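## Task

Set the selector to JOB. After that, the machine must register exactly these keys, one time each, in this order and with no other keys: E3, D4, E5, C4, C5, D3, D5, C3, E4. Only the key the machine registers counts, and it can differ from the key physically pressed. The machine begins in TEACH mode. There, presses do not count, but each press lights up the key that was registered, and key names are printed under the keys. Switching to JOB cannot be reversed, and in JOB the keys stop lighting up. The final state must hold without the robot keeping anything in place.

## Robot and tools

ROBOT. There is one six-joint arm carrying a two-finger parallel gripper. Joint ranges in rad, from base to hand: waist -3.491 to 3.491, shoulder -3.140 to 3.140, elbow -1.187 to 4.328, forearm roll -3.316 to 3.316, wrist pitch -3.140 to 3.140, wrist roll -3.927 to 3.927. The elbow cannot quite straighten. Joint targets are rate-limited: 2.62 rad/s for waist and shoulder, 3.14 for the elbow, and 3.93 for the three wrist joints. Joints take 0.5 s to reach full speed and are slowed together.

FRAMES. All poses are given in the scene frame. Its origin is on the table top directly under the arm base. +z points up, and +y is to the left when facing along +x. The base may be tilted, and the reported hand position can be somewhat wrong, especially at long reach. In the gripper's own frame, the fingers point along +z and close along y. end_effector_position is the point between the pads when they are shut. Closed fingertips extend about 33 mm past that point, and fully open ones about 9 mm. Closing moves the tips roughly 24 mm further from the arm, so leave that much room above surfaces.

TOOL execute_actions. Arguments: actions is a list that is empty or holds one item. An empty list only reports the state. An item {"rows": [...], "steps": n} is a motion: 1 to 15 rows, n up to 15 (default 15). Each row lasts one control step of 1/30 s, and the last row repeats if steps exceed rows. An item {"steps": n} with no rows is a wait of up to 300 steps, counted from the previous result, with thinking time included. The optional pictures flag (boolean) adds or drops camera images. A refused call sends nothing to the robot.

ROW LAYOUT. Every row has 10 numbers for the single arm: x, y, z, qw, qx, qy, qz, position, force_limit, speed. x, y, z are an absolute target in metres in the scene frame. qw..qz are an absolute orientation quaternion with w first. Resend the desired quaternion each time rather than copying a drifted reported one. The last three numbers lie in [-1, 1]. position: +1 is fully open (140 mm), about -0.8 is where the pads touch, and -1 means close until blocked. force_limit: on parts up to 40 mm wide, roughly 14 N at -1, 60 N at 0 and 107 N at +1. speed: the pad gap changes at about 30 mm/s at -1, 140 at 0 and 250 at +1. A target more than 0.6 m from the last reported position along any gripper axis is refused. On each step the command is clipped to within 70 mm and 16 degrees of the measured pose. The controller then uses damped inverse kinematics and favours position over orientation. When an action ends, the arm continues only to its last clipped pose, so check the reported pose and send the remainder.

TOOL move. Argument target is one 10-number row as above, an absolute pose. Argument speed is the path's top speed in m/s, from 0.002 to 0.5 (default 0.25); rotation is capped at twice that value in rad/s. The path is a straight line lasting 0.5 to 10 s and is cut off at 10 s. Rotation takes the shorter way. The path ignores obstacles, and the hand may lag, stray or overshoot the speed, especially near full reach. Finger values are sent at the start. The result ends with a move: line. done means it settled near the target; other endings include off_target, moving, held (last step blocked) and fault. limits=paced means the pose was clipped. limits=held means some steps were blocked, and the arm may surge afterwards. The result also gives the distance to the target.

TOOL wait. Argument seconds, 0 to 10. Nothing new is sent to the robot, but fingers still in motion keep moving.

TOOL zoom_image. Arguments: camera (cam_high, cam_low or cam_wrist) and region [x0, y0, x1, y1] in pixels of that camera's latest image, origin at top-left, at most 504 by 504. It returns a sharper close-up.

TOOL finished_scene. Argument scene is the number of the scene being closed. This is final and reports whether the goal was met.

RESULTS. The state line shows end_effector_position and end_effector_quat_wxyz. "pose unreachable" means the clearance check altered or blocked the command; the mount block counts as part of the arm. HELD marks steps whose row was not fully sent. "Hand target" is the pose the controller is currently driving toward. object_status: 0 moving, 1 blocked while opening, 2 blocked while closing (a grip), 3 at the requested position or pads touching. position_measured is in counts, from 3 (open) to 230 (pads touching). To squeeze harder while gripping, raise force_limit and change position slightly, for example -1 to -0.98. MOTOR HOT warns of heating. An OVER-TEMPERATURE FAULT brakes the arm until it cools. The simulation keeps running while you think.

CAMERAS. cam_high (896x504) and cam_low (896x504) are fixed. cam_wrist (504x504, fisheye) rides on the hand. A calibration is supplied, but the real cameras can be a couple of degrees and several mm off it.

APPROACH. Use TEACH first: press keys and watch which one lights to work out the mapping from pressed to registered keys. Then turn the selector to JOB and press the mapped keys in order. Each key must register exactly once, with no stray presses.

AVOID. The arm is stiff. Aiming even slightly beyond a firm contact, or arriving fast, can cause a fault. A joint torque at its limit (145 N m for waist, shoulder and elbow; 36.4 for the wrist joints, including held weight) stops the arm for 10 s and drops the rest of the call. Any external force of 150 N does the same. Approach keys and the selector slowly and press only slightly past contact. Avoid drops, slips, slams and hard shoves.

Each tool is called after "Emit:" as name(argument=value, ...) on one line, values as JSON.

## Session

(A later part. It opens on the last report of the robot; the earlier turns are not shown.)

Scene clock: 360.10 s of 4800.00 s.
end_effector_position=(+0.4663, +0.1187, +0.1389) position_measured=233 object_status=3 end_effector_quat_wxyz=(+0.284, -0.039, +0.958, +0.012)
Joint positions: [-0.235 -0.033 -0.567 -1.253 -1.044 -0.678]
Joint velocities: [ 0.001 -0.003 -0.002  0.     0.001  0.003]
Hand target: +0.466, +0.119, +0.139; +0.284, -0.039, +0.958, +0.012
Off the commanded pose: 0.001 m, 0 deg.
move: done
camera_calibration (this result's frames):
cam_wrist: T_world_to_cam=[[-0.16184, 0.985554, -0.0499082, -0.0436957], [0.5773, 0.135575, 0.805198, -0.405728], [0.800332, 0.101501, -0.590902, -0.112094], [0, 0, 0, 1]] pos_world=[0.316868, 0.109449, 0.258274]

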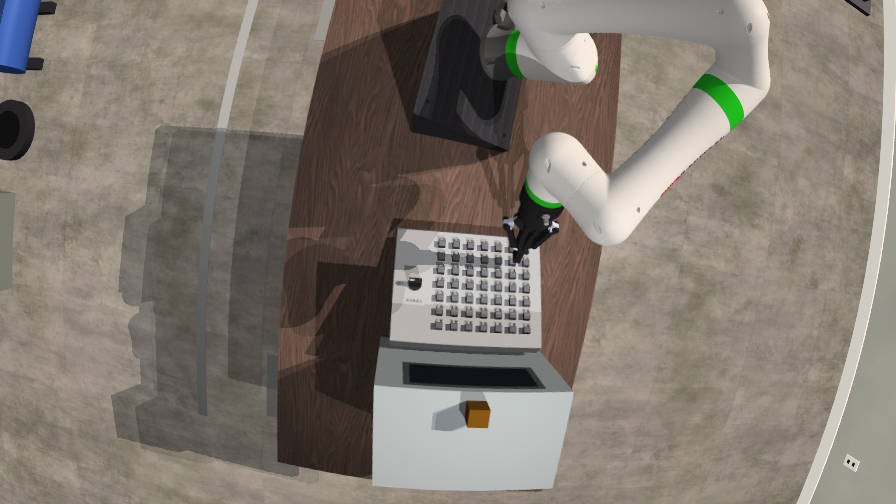

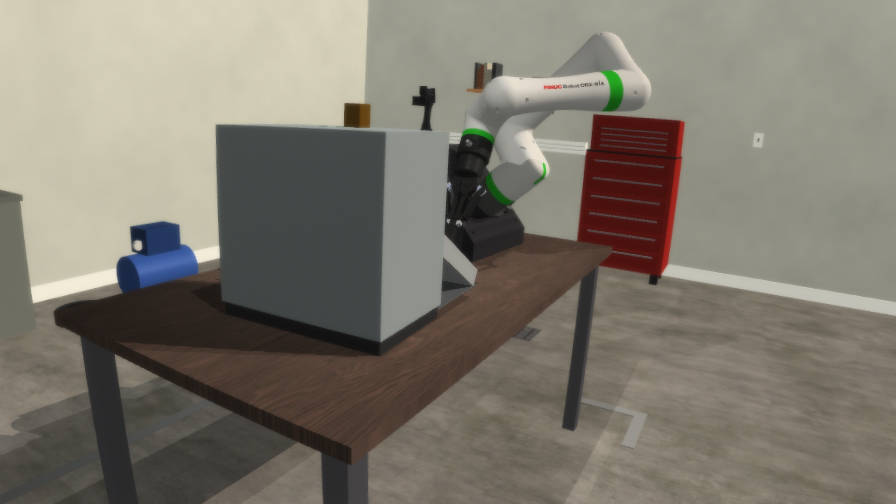

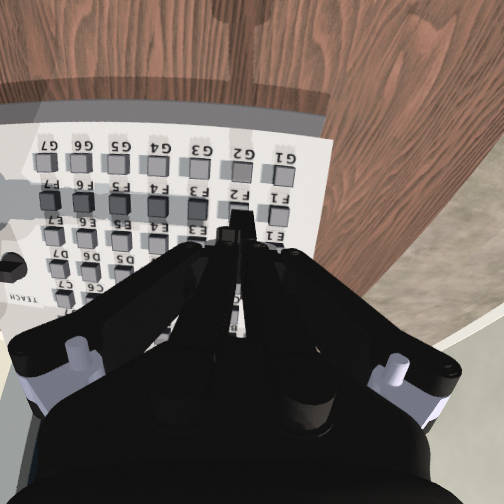

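Emit:
execute_actions(actions=[{"rows":[[0.470,0.119,0.1325,0.2838,-0.0393,0.9582,0.0116,-1,0,0.5],[0.4735,0.1193,0.127,0.2838,-0.0393,0.9582,0.0116,-1,0,0.5],[0.4759,0.1195,0.1234,0.2838,-0.0393,0.9582,0.0116,-1,0,0.5]],"steps":12}], pictures=false)

Emit:
move(target=[0.4824,0.12,0.1133,0.2838,-0.0393,0.9582,0.0116,-1,0,0.5], speed=0.02)

Emit:
execute_actions(actions=[{"rows":[[0.481,0.1199,0.1155,0.2838,-0.0393,0.9582,0.0116,-1,0,0.5],[0.4785,0.1197,0.1195,0.2838,-0.0393,0.9582,0.0116,-1,0,0.5],[0.4759,0.1195,0.1234,0.2838,-0.0393,0.9582,0.0116,-1,0,0.5]],"steps":10}], pictures=false)

Emit:
execute_actions(actions=[{"rows":[[0.481,0.114,0.1264,0.2838,-0.0393,0.9582,0.0116,-1,0,0.5],[0.4862,0.1087,0.1294,0.2838,-0.0393,0.9582,0.0116,-1,0,0.5],[0.4914,0.1033,0.1324,0.2838,-0.0393,0.9582,0.0116,-1,0,0.5],[0.4966,0.0979,0.1354,0.2838,-0.0393,0.9582,0.0116,-1,0,0.5],[0.5018,0.0924,0.1384,0.2838,-0.0393,0.9582,0.0116,-1,0,0.5],[0.5069,0.087,0.1413,0.2838,-0.0393,0.9582,0.0116,-1,0,0.5]],"steps":14}], pictures=false)

Emit:
move(target=[0.5134,0.0875,0.1312,0.2838,-0.0393,0.9582,0.0116,-1,0,0.5], speed=0.02)

Scene clock: 384.20 s of 4800.00 s.
end_effector_position=(+0.4758, +0.1195, +0.1235) position_measured=233 object_status=3 end_effector_quat_wxyz=(+0.284, -0.039, +0.958, +0.012)
Joint positions: [-0.196 -0.001 -0.56  -1.281 -1.005 -0.662]
Joint velocities: [ 0.003  0.006  0.002 -0.003  0.003  0.002]
Hand target: +0.476, +0.120, +0.123; +0.284, -0.039, +0.958, +0.012
Off the commanded pose: 0.000 m, 0 deg.
Steps of this call (steps 1 to 90: nothing new was sent; then 20.70 s passed at rest; steps 91 to 102: all 12 steps of this action). Readings (end_effector_position | what the end effector reports):
91: (+0.4663, +0.1188, +0.1388) | position_measured=233 object_status=3
92: (+0.4669, +0.1186, +0.1374) | position_measured=233 object_status=3
94: (+0.4705, +0.1191, +0.1312) | position_measured=233 object_status=3
98: (+0.4752, +0.1195, +0.1242) | position_measured=233 object_status=3
102: the state above

Scene clock: 385.27 s of 4800.00 s.
end_effector_position=(+0.4823, +0.1200, +0.1134) position_measured=233 object_status=3 end_effector_quat_wxyz=(+0.284, -0.039, +0.958, +0.012)
Joint positions: [-0.172  0.022 -0.555 -1.301 -0.981 -0.648]
Joint velocities: [ 0.002  0.001  0.002 -0.002  0.003  0.001]
Hand target: +0.482, +0.120, +0.113; +0.284, -0.039, +0.958, +0.012
Off the commanded pose: 0.000 m, 0 deg.
move: done
camera_calibration (this result's frames):
cam_wrist: T_world_to_cam=[[-0.161925, 0.985511, -0.0504847, -0.0435471], [0.578496, 0.136248, 0.804226, -0.395198], [0.799452, 0.101019, -0.592176, -0.139485], [0, 0, 0, 1]] pos_world=[0.33308, 0.110852, 0.23303]

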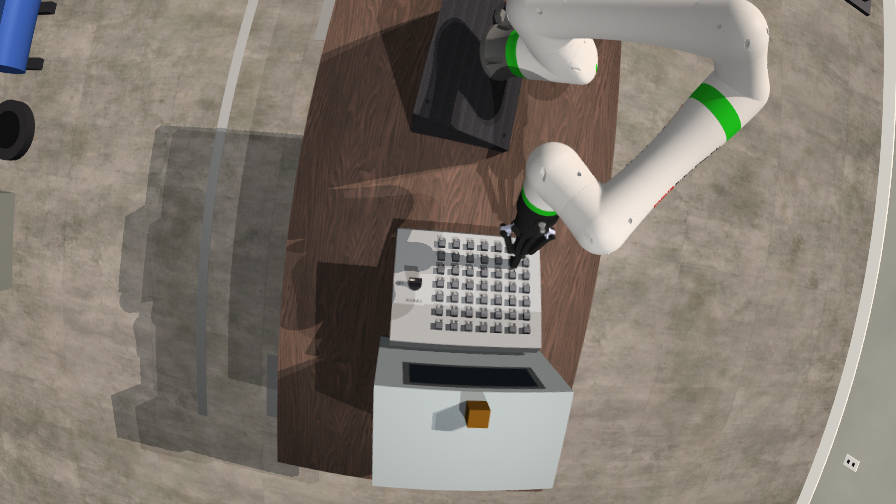

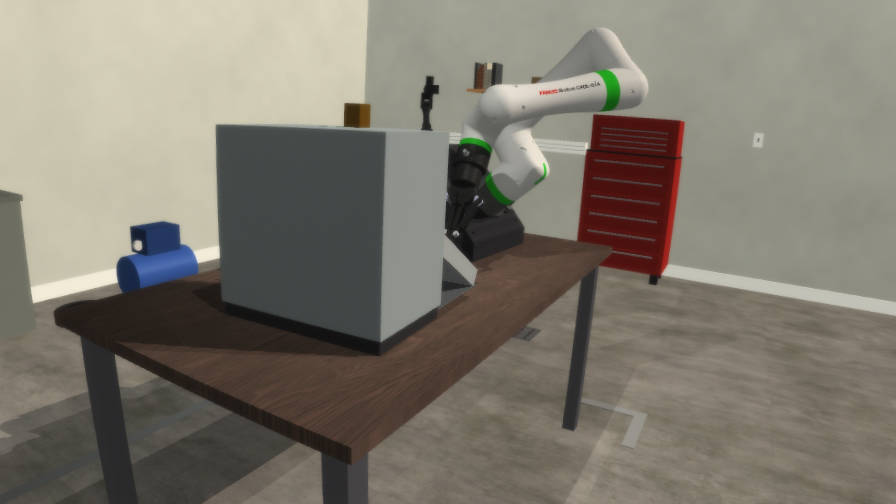

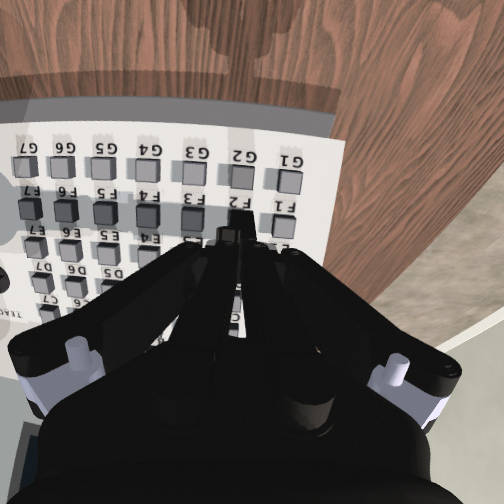

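Scene clock: 385.60 s of 4800.00 s.
end_effector_position=(+0.4760, +0.1195, +0.1232) position_measured=233 object_status=3 end_effector_quat_wxyz=(+0.284, -0.039, +0.958, +0.012)
Joint positions: [-0.195 -0.    -0.56  -1.282 -1.005 -0.661]
Joint velocities: [-0.008 -0.008 -0.002  0.007 -0.008 -0.005]
Hand target: +0.476, +0.119, +0.123; +0.284, -0.039, +0.958, +0.012
Off the commanded pose: 0.000 m, 0 deg.
Steps of this call (steps 1 to 10: all 10 steps of this action). Readings (end_effector_position | what the end effector reports):
1: (+0.4824, +0.1200, +0.1134) | position_measured=233 object_status=3
2: (+0.4822, +0.1202, +0.1140) | position_measured=233 object_status=3
4: (+0.4797, +0.1199, +0.1179) | position_measured=233 object_status=3
8: (+0.4763, +0.1195, +0.1228) | position_measured=233 object_status=3
10: the state above

Scene clock: 386.07 s of 4800.00 s.
end_effector_position=(+0.5064, +0.0870, +0.1413) position_measured=233 object_status=3 end_effector_quat_wxyz=(+0.284, -0.039, +0.958, +0.011)
Joint positions: [-0.26   0.129 -0.459 -1.271 -1.048 -0.613]
Joint velocities: [-0.005  0.021  0.016  0.    -0.01   0.008]
Hand target: +0.507, +0.087, +0.141; +0.284, -0.039, +0.958, +0.012
Off the commanded pose: 0.001 m, 0 deg.
Steps of this call (steps 1 to 14: all 14 steps of this action). Readings (end_effector_position | what the end effector reports):
1: (+0.4760, +0.1194, +0.1233) | position_measured=233 object_status=3
2: (+0.4768, +0.1186, +0.1241) | position_measured=233 object_status=3
4: (+0.4819, +0.1130, +0.1273) | position_measured=233 object_status=3
8: (+0.4968, +0.0962, +0.1367) | position_measured=233 object_status=3
14: the state above

Scene clock: 387.13 s of 4800.00 s.
end_effector_position=(+0.5133, +0.0875, +0.1313) position_measured=233 object_status=3 end_effector_quat_wxyz=(+0.284, -0.039, +0.958, +0.012)
Joint positions: [-0.238  0.15  -0.453 -1.29  -1.027 -0.601]
Joint velocities: [ 0.002  0.003  0.    -0.002  0.002  0.   ]
Hand target: +0.513, +0.088, +0.131; +0.284, -0.039, +0.958, +0.012
Off the commanded pose: 0.000 m, 0 deg.
move: done
camera_calibration (this result's frames):
cam_wrist: T_world_to_cam=[[-0.161831, 0.985529, -0.0504345, -0.00563981], [0.578508, 0.136152, 0.804233, -0.423076], [0.799462, 0.100973, -0.59217, -0.150403], [0, 0, 0, 1]] pos_world=[0.364082, 0.0783474, 0.250903]

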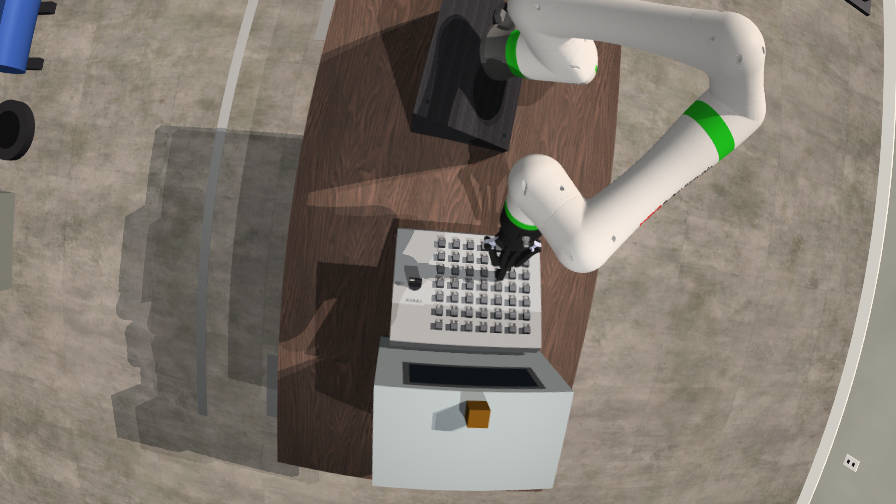

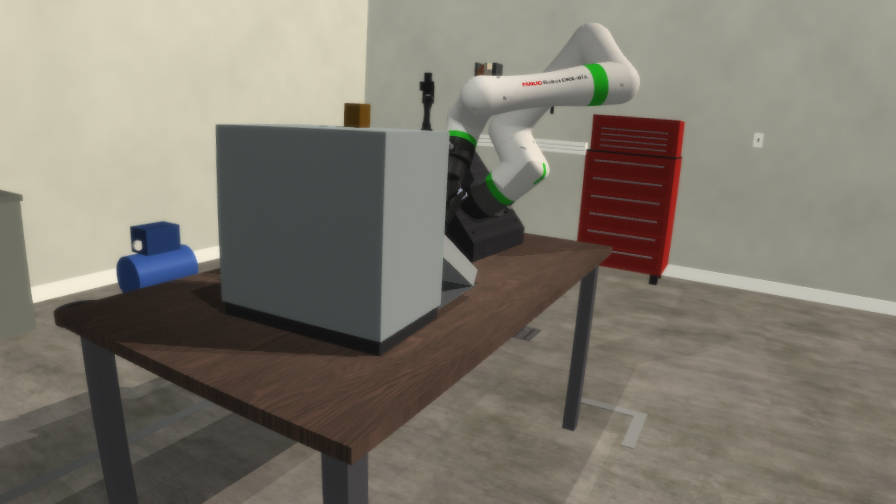

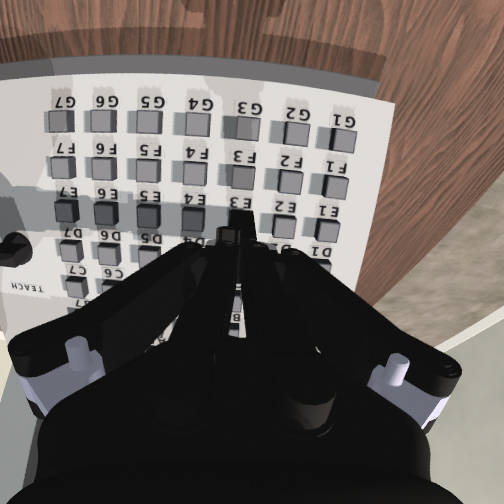

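Emit:
execute_actions(actions=[{"rows":[[0.512,0.0874,0.1334,0.2838,-0.0393,0.9582,0.0116,-1,0,0.5],[0.5095,0.0872,0.1374,0.2838,-0.0393,0.9582,0.0116,-1,0,0.5],[0.5069,0.087,0.1413,0.2838,-0.0393,0.9582,0.0116,-1,0,0.5]],"steps":10}], pictures=false)

Emit:
execute_actions(actions=[{"rows":[[0.5025,0.081,0.1383,0.2838,-0.0393,0.9582,0.0116,-1,0,0.5],[0.498,0.075,0.1353,0.2838,-0.0393,0.9582,0.0116,-1,0,0.5],[0.4936,0.069,0.1323,0.2838,-0.0393,0.9582,0.0116,-1,0,0.5],[0.4891,0.063,0.1293,0.2838,-0.0393,0.9582,0.0116,-1,0,0.5],[0.4847,0.057,0.1263,0.2838,-0.0393,0.9582,0.0116,-1,0,0.5],[0.4803,0.0511,0.1234,0.2838,-0.0393,0.9582,0.0116,-1,0,0.5]],"steps":14}], pictures=false)

Emit:
move(target=[0.4868,0.0516,0.1133,0.2838,-0.0393,0.9582,0.0116,-1,0,0.5], speed=0.02)

Emit:
execute_actions(actions=[{"rows":[[0.4868,0.0516,0.1133,0.2838,-0.0393,0.9582,0.0116,-1,0,0.5],[0.4868,0.0516,0.1133,0.2838,-0.0393,0.9582,0.0116,-1,0,0.5],[0.4868,0.0516,0.1133,0.2838,-0.0393,0.9582,0.0116,-1,0,0.5],[0.4854,0.0515,0.1155,0.2838,-0.0393,0.9582,0.0116,-1,0,0.5],[0.4829,0.0513,0.1195,0.2838,-0.0393,0.9582,0.0116,-1,0,0.5],[0.4803,0.0511,0.1234,0.2838,-0.0393,0.9582,0.0116,-1,0,0.5]],"steps":13}], pictures=false)

Emit:
execute_actions(actions=[{"rows":[[0.486,0.055,0.127,0.2838,-0.0393,0.9582,0.0116,-1,0,0.5],[0.4915,0.0587,0.1306,0.2838,-0.0393,0.9582,0.0116,-1,0,0.5],[0.497,0.0625,0.1342,0.2838,-0.0393,0.9582,0.0116,-1,0,0.5],[0.5026,0.0662,0.1377,0.2838,-0.0393,0.9582,0.0116,-1,0,0.5],[0.5081,0.07,0.1413,0.2838,-0.0393,0.9582,0.0116,-1,0,0.5],[0.5137,0.0737,0.1448,0.2838,-0.0393,0.9582,0.0116,-1,0,0.5],[0.5192,0.0775,0.1484,0.2838,-0.0393,0.9582,0.0116,-1,0,0.5],[0.5248,0.0812,0.152,0.2838,-0.0393,0.9582,0.0116,-1,0,0.5],[0.5303,0.085,0.1555,0.2838,-0.0393,0.9582,0.0116,-1,0,0.5],[0.5359,0.0887,0.1591,0.2838,-0.0393,0.9582,0.0116,-1,0,0.5]],"steps":15}], pictures=false)

Emit:
move(target=[0.5424,0.0892,0.149,0.2838,-0.0393,0.9582,0.0116,-1,0,0.5], speed=0.02)

Scene clock: 411.20 s of 4800.00 s.
end_effector_position=(+0.5070, +0.0870, +0.1411) position_measured=233 object_status=3 end_effector_quat_wxyz=(+0.284, -0.039, +0.958, +0.012)
Joint positions: [-0.26   0.131 -0.458 -1.272 -1.048 -0.611]
Joint velocities: [-0.007 -0.007 -0.003  0.006 -0.007 -0.004]
Hand target: +0.507, +0.087, +0.141; +0.284, -0.039, +0.958, +0.012
Off the commanded pose: 0.000 m, 0 deg.
Steps of this call (steps 1 to 90: nothing new was sent; then 20.73 s passed at rest; steps 91 to 100: all 10 steps of this action). Readings (end_effector_position | what the end effector reports):
91: (+0.5134, +0.0875, +0.1312) | position_measured=233 object_status=3
92: (+0.5132, +0.0876, +0.1319) | position_measured=233 object_status=3
94: (+0.5107, +0.0873, +0.1359) | position_measured=233 object_status=3
98: (+0.5073, +0.0870, +0.1407) | position_measured=233 object_status=3
100: the state above

Scene clock: 411.67 s of 4800.00 s.
end_effector_position=(+0.4803, +0.0514, +0.1234) position_measured=233 object_status=3 end_effector_quat_wxyz=(+0.283, -0.039, +0.958, +0.011)
Joint positions: [-0.329  0.205 -0.51  -1.306 -1.066 -0.456]
Joint velocities: [-0.015  0.019  0.    -0.009 -0.008  0.033]
Hand target: +0.480, +0.051, +0.123; +0.283, -0.039, +0.958, +0.012
Off the commanded pose: 0.000 m, 0 deg.
Steps of this call (steps 1 to 14: all 14 steps of this action). Readings (end_effector_position | what the end effector reports):
1: (+0.5069, +0.0869, +0.1411) | position_measured=233 object_status=3
2: (+0.5057, +0.0854, +0.1407) | position_measured=233 object_status=3
4: (+0.5007, +0.0790, +0.1373) | position_measured=233 object_status=3
8: (+0.4867, +0.0611, +0.1278) | position_measured=233 object_status=3
14: the state above

Scene clock: 412.73 s of 4800.00 s.
end_effector_position=(+0.4867, +0.0516, +0.1134) position_measured=233 object_status=3 end_effector_quat_wxyz=(+0.284, -0.039, +0.958, +0.012)
Joint positions: [-0.308  0.226 -0.505 -1.328 -1.047 -0.441]
Joint velocities: [ 0.002  0.002 -0.001 -0.003  0.002  0.001]
Hand target: +0.487, +0.052, +0.113; +0.284, -0.039, +0.958, +0.012
Off the commanded pose: 0.000 m, 0 deg.
move: done
camera_calibration (this result's frames):
cam_wrist: T_world_to_cam=[[-0.161894, 0.985517, -0.0504548, 0.0245615], [0.57853, 0.136209, 0.804208, -0.388416], [0.799433, 0.101007, -0.592203, -0.136073], [0, 0, 0, 1]] pos_world=[0.337468, 0.0424443, 0.233023]

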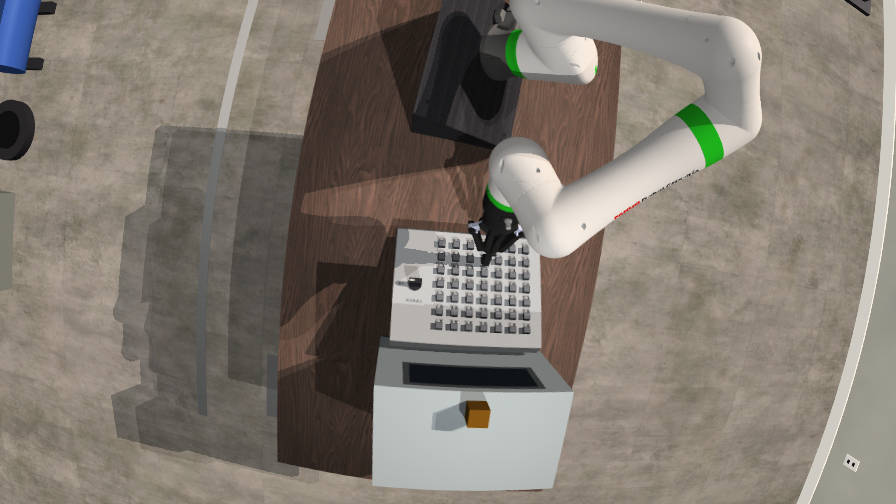

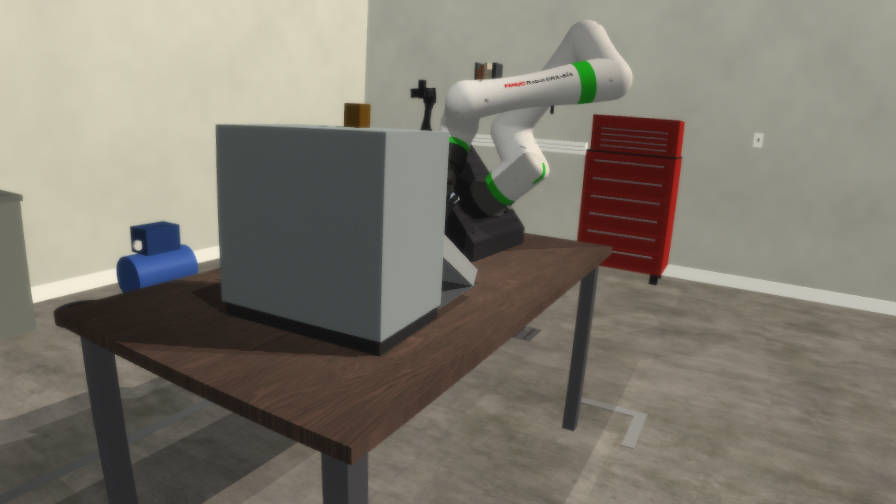

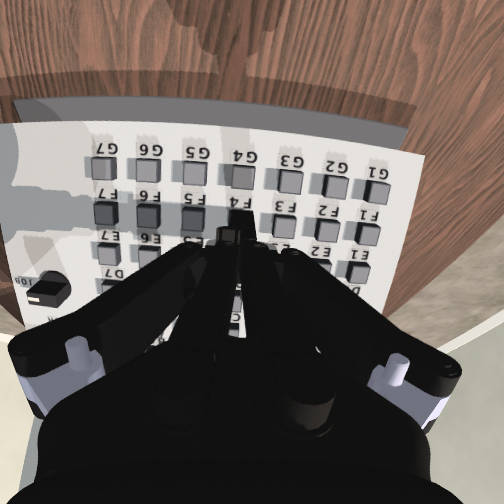

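Scene clock: 413.17 s of 4800.00 s.
end_effector_position=(+0.4804, +0.0511, +0.1232) position_measured=233 object_status=3 end_effector_quat_wxyz=(+0.284, -0.039, +0.958, +0.012)
Joint positions: [-0.33   0.206 -0.51  -1.307 -1.067 -0.453]
Joint velocities: [-0.007 -0.007 -0.005  0.007 -0.007 -0.005]
Hand target: +0.480, +0.051, +0.123; +0.284, -0.039, +0.958, +0.012
Off the commanded pose: 0.000 m, 0 deg.
Steps of this call (steps 1 to 13: all 13 steps of this action). Readings (end_effector_position | what the end effector reports):
1: (+0.4867, +0.0516, +0.1134) | position_measured=233 object_status=3
2: (+0.4868, +0.0516, +0.1134) | position_measured=233 object_status=3
4: (+0.4868, +0.0516, +0.1134) | position_measured=233 object_status=3
8: (+0.4826, +0.0512, +0.1201) | position_measured=233 object_status=3
13: the state above

Scene clock: 413.67 s of 4800.00 s.
end_effector_position=(+0.5347, +0.0884, +0.1588) position_measured=233 object_status=3 end_effector_quat_wxyz=(+0.285, -0.040, +0.958, +0.012)
Joint positions: [-0.257  0.161 -0.379 -1.251 -1.06  -0.662]
Joint velocities: [ 0.05   0.     0.089  0.064  0.011 -0.137]
Hand target: +0.536, +0.089, +0.159; +0.284, -0.039, +0.958, +0.012
Off the commanded pose: 0.001 m, 0 deg.
Steps of this call (steps 1 to 15: all 15 steps of this action). Readings (end_effector_position | what the end effector reports):
1: (+0.4804, +0.0511, +0.1233) | position_measured=233 object_status=3
2: (+0.4816, +0.0519, +0.1242) | position_measured=233 object_status=3
4: (+0.4879, +0.0565, +0.1284) | position_measured=233 object_status=3
8: (+0.5063, +0.0695, +0.1405) | position_measured=233 object_status=3
15: the state above

Scene clock: 414.73 s of 4800.00 s.
end_effector_position=(+0.5424, +0.0892, +0.1491) position_measured=233 object_status=3 end_effector_quat_wxyz=(+0.284, -0.039, +0.958, +0.012)
Joint positions: [-0.233  0.18  -0.37  -1.262 -1.038 -0.661]
Joint velocities: [ 0.001  0.001  0.001 -0.001  0.002 -0.   ]
Hand target: +0.542, +0.089, +0.149; +0.284, -0.039, +0.958, +0.012
Off the commanded pose: 0.000 m, 0 deg.
move: done
camera_calibration (this result's frames):
cam_wrist: T_world_to_cam=[[-0.161837, 0.985529, -0.0504184, -0.00173379], [0.578441, 0.136134, 0.804285, -0.454405], [0.799509, 0.100999, -0.592101, -0.163272], [0, 0, 0, 1]] pos_world=[0.393103, 0.0800589, 0.26871]

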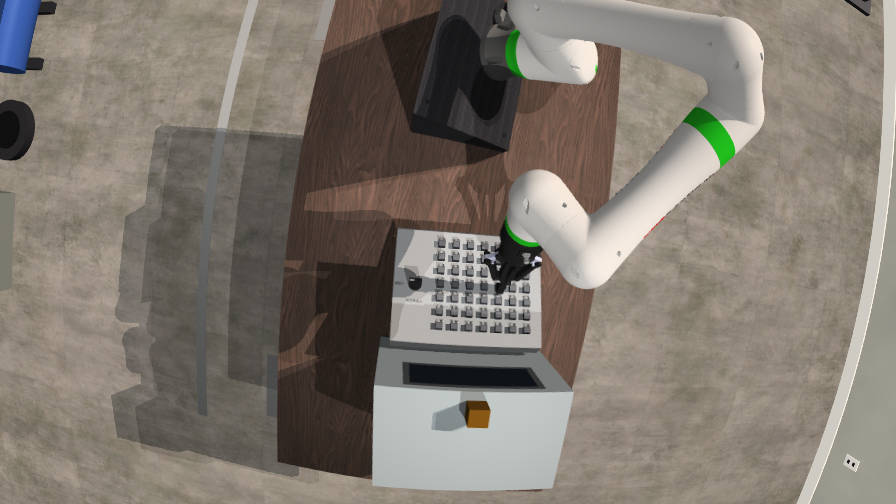

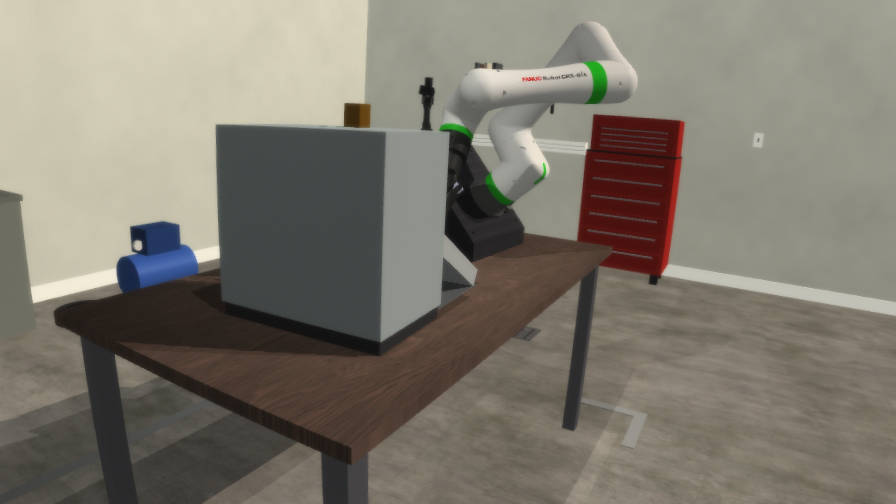

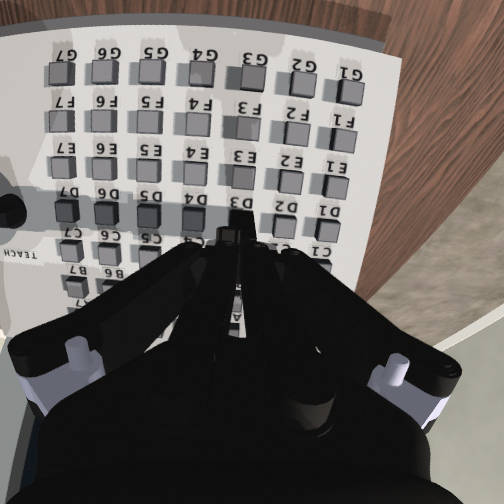

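Emit:
execute_actions(actions=[{"rows":[[0.541,0.0891,0.1512,0.2838,-0.0393,0.9582,0.0116,-1,0,0.5],[0.5385,0.0889,0.1552,0.2838,-0.0393,0.9582,0.0116,-1,0,0.5],[0.5359,0.0887,0.1591,0.2838,-0.0393,0.9582,0.0116,-1,0,0.5]],"steps":10}], pictures=false)

Emit:
execute_actions(actions=[{"rows":[[0.5363,0.082,0.1591,0.2838,-0.0393,0.9582,0.0116,-1,0,0.5],[0.5368,0.075,0.1591,0.2838,-0.0393,0.9582,0.0116,-1,0,0.5],[0.5372,0.068,0.1591,0.2838,-0.0393,0.9582,0.0116,-1,0,0.5],[0.5377,0.061,0.1591,0.2838,-0.0393,0.9582,0.0116,-1,0,0.5],[0.5381,0.0545,0.1591,0.2838,-0.0393,0.9582,0.0116,-1,0,0.5]],"steps":13}], pictures=false)

Emit:
move(target=[0.5446,0.055,0.149,0.2838,-0.0393,0.9582,0.0116,-1,0,0.5], speed=0.02)

Emit:
execute_actions(actions=[{"rows":[[0.5446,0.055,0.149,0.2838,-0.0393,0.9582,0.0116,-1,0,0.5],[0.5446,0.055,0.149,0.2838,-0.0393,0.9582,0.0116,-1,0,0.5],[0.5446,0.055,0.149,0.2838,-0.0393,0.9582,0.0116,-1,0,0.5],[0.5432,0.0549,0.1512,0.2838,-0.0393,0.9582,0.0116,-1,0,0.5],[0.5407,0.0547,0.1552,0.2838,-0.0393,0.9582,0.0116,-1,0,0.5],[0.5381,0.0545,0.1591,0.2838,-0.0393,0.9582,0.0116,-1,0,0.5]],"steps":13}], pictures=false)

Emit:
execute_actions(actions=[{"rows":[[0.5348,0.0612,0.1573,0.2838,-0.0393,0.9582,0.0116,-1,0,0.5],[0.5314,0.0678,0.1555,0.2838,-0.0393,0.9582,0.0116,-1,0,0.5],[0.5281,0.0745,0.1538,0.2838,-0.0393,0.9582,0.0116,-1,0,0.5],[0.5247,0.0812,0.152,0.2838,-0.0393,0.9582,0.0116,-1,0,0.5],[0.5214,0.0879,0.1502,0.2838,-0.0393,0.9582,0.0116,-1,0,0.5],[0.5181,0.0945,0.1484,0.2838,-0.0393,0.9582,0.0116,-1,0,0.5],[0.5147,0.1012,0.1466,0.2838,-0.0393,0.9582,0.0116,-1,0,0.5],[0.5114,0.1079,0.1449,0.2838,-0.0393,0.9582,0.0116,-1,0,0.5],[0.508,0.1145,0.1431,0.2838,-0.0393,0.9582,0.0116,-1,0,0.5],[0.5047,0.1212,0.1413,0.2838,-0.0393,0.9582,0.0116,-1,0,0.5]],"steps":15}], pictures=false)

Emit:
move(target=[0.5113,0.1217,0.1311,0.2838,-0.0393,0.9582,0.0116,-1,0,0.5], speed=0.02)

Scene clock: 430.93 s of 4800.00 s.
end_effector_position=(+0.5360, +0.0887, +0.1589) position_measured=233 object_status=3 end_effector_quat_wxyz=(+0.284, -0.039, +0.958, +0.012)
Joint positions: [-0.253  0.163 -0.374 -1.247 -1.059 -0.669]
Joint velocities: [-0.006 -0.007 -0.     0.006 -0.007 -0.001]
Hand target: +0.536, +0.089, +0.159; +0.284, -0.039, +0.958, +0.012
Off the commanded pose: 0.000 m, 0 deg.
Steps of this call (steps 1 to 90: nothing new was sent; then 12.87 s passed at rest; steps 91 to 100: all 10 steps of this action). Readings (end_effector_position | what the end effector reports):
91: (+0.5424, +0.0892, +0.1490) | position_measured=233 object_status=3
92: (+0.5422, +0.0893, +0.1496) | position_measured=233 object_status=3
94: (+0.5395, +0.0890, +0.1537) | position_measured=233 object_status=3
98: (+0.5363, +0.0887, +0.1585) | position_measured=233 object_status=3
100: the state above

Scene clock: 431.37 s of 4800.00 s.
end_effector_position=(+0.5380, +0.0548, +0.1591) position_measured=233 object_status=3 end_effector_quat_wxyz=(+0.284, -0.039, +0.958, +0.011)
Joint positions: [-0.307  0.248 -0.349 -1.257 -1.083 -0.588]
Joint velocities: [-0.007  0.012  0.006 -0.003 -0.005  0.011]
Hand target: +0.538, +0.054, +0.159; +0.284, -0.039, +0.958, +0.012
Off the commanded pose: 0.000 m, 0 deg.
Steps of this call (steps 1 to 13: all 13 steps of this action). Readings (end_effector_position | what the end effector reports):
1: (+0.5360, +0.0886, +0.1590) | position_measured=233 object_status=3
2: (+0.5359, +0.0871, +0.1592) | position_measured=233 object_status=3
4: (+0.5360, +0.0794, +0.1592) | position_measured=233 object_status=3
8: (+0.5370, +0.0603, +0.1591) | position_measured=233 object_status=3
13: the state above

Scene clock: 432.43 s of 4800.00 s.
end_effector_position=(+0.5445, +0.0550, +0.1491) position_measured=233 object_status=3 end_effector_quat_wxyz=(+0.284, -0.039, +0.958, +0.012)
Joint positions: [-0.287  0.266 -0.344 -1.273 -1.063 -0.579]
Joint velocities: [ 0.001  0.001 -0.003 -0.001  0.002 -0.001]
Hand target: +0.545, +0.055, +0.149; +0.284, -0.039, +0.958, +0.012
Off the commanded pose: 0.000 m, 0 deg.
move: done
camera_calibration (this result's frames):
cam_wrist: T_world_to_cam=[[-0.161798, 0.985535, -0.0504169, 0.0323197], [0.578502, 0.136117, 0.804244, -0.45101], [0.799473, 0.100959, -0.592157, -0.16154], [0, 0, 0, 1]] pos_world=[0.395286, 0.0458466, 0.268695]

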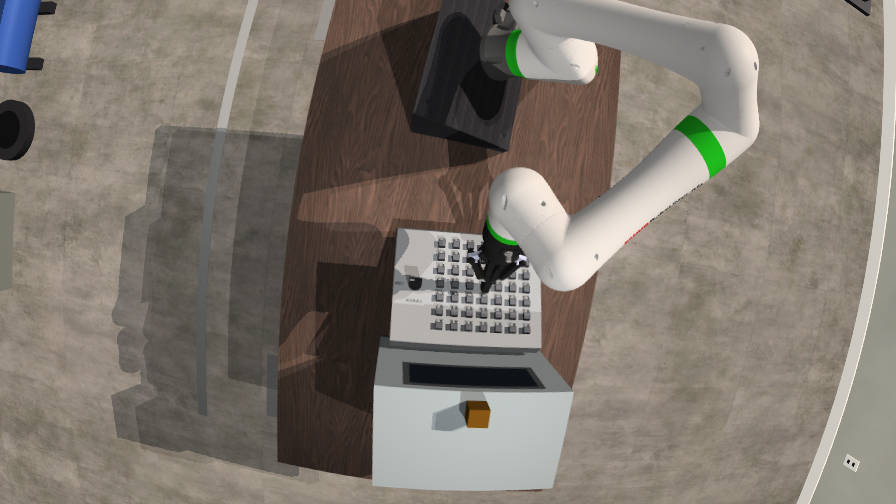

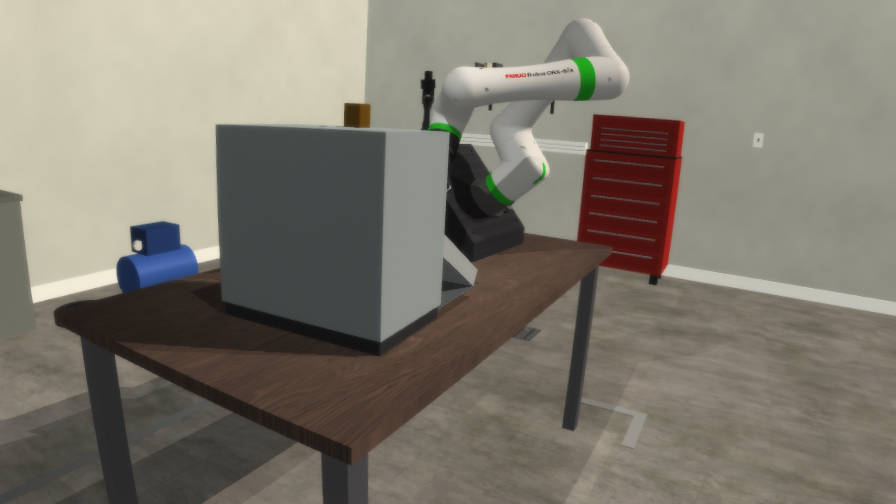

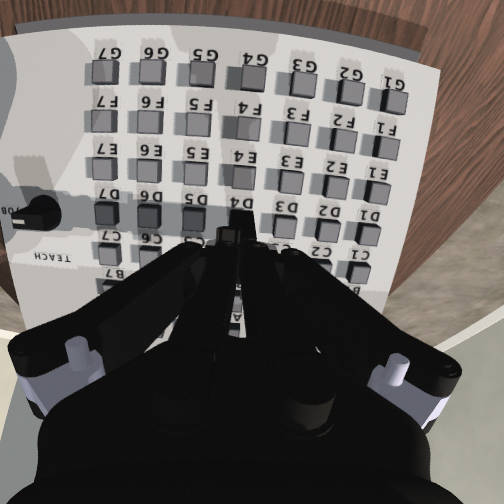

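Scene clock: 432.87 s of 4800.00 s.
end_effector_position=(+0.5382, +0.0545, +0.1589) position_measured=233 object_status=3 end_effector_quat_wxyz=(+0.284, -0.039, +0.958, +0.012)
Joint positions: [-0.307  0.25  -0.349 -1.258 -1.083 -0.587]
Joint velocities: [-0.006 -0.006 -0.002  0.004 -0.006 -0.002]
Hand target: +0.538, +0.054, +0.159; +0.284, -0.039, +0.958, +0.012
Off the commanded pose: 0.000 m, 0 deg.
Steps of this call (steps 1 to 13: all 13 steps of this action). Readings (end_effector_position | what the end effector reports):
1: (+0.5446, +0.0550, +0.1491) | position_measured=233 object_status=3
2: (+0.5446, +0.0550, +0.1491) | position_measured=233 object_status=3
4: (+0.5446, +0.0550, +0.1491) | position_measured=233 object_status=3
8: (+0.5403, +0.0546, +0.1560) | position_measured=233 object_status=3
13: the state above

Scene clock: 433.37 s of 4800.00 s.
end_effector_position=(+0.5066, +0.1183, +0.1416) position_measured=233 object_status=3 end_effector_quat_wxyz=(+0.285, -0.040, +0.958, +0.014)
Joint positions: [-0.205  0.053 -0.472 -1.263 -1.026 -0.694]
Joint velocities: [ 0.156 -0.256 -0.117  0.08   0.118 -0.223]
Hand target: +0.505, +0.121, +0.141; +0.284, -0.040, +0.958, +0.012
Off the commanded pose: 0.004 m, 0 deg.
Steps of this call (steps 1 to 15: all 15 steps of this action). Readings (end_effector_position | what the end effector reports):
1: (+0.5381, +0.0546, +0.1590) | position_measured=233 object_status=3
2: (+0.5374, +0.0558, +0.1587) | position_measured=233 object_status=3
4: (+0.5336, +0.0625, +0.1567) | position_measured=233 object_status=3
8: (+0.5235, +0.0832, +0.1507) | position_measured=233 object_status=3
15: the state above

Scene clock: 434.47 s of 4800.00 s.
end_effector_position=(+0.5113, +0.1217, +0.1313) position_measured=233 object_status=3 end_effector_quat_wxyz=(+0.284, -0.039, +0.958, +0.012)
Joint positions: [-0.172  0.058 -0.473 -1.272 -0.994 -0.701]
Joint velocities: [ 0.002  0.    -0.003 -0.002  0.003  0.001]
Hand target: +0.511, +0.122, +0.131; +0.284, -0.039, +0.958, +0.012
Off the commanded pose: 0.000 m, 0 deg.
move: done
camera_calibration (this result's frames):
cam_wrist: T_world_to_cam=[[-0.161912, 0.985514, -0.0504567, -0.0396524], [0.578427, 0.136209, 0.804282, -0.426456], [0.799504, 0.101037, -0.592102, -0.152273], [0, 0, 0, 1]] pos_world=[0.361997, 0.11255, 0.250829]

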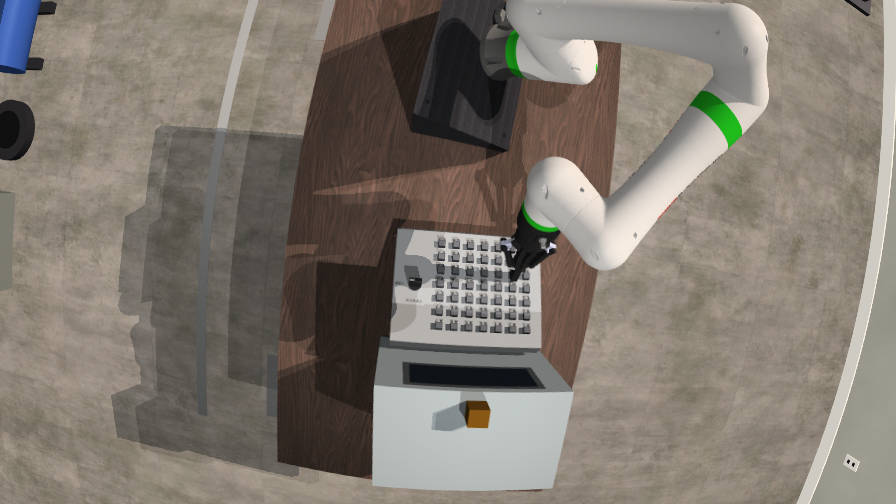

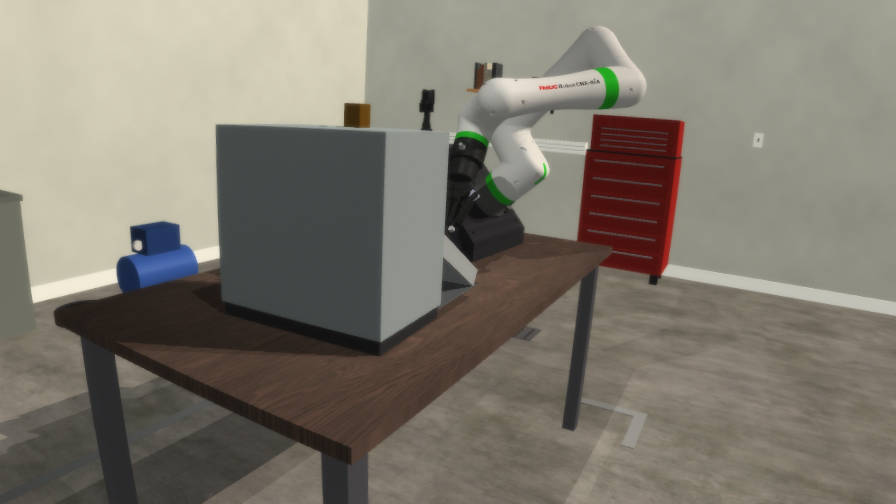

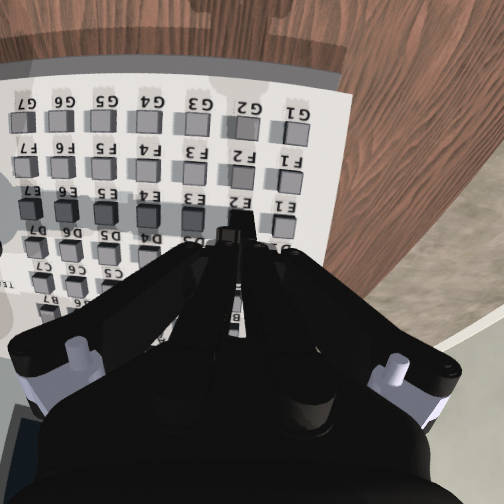

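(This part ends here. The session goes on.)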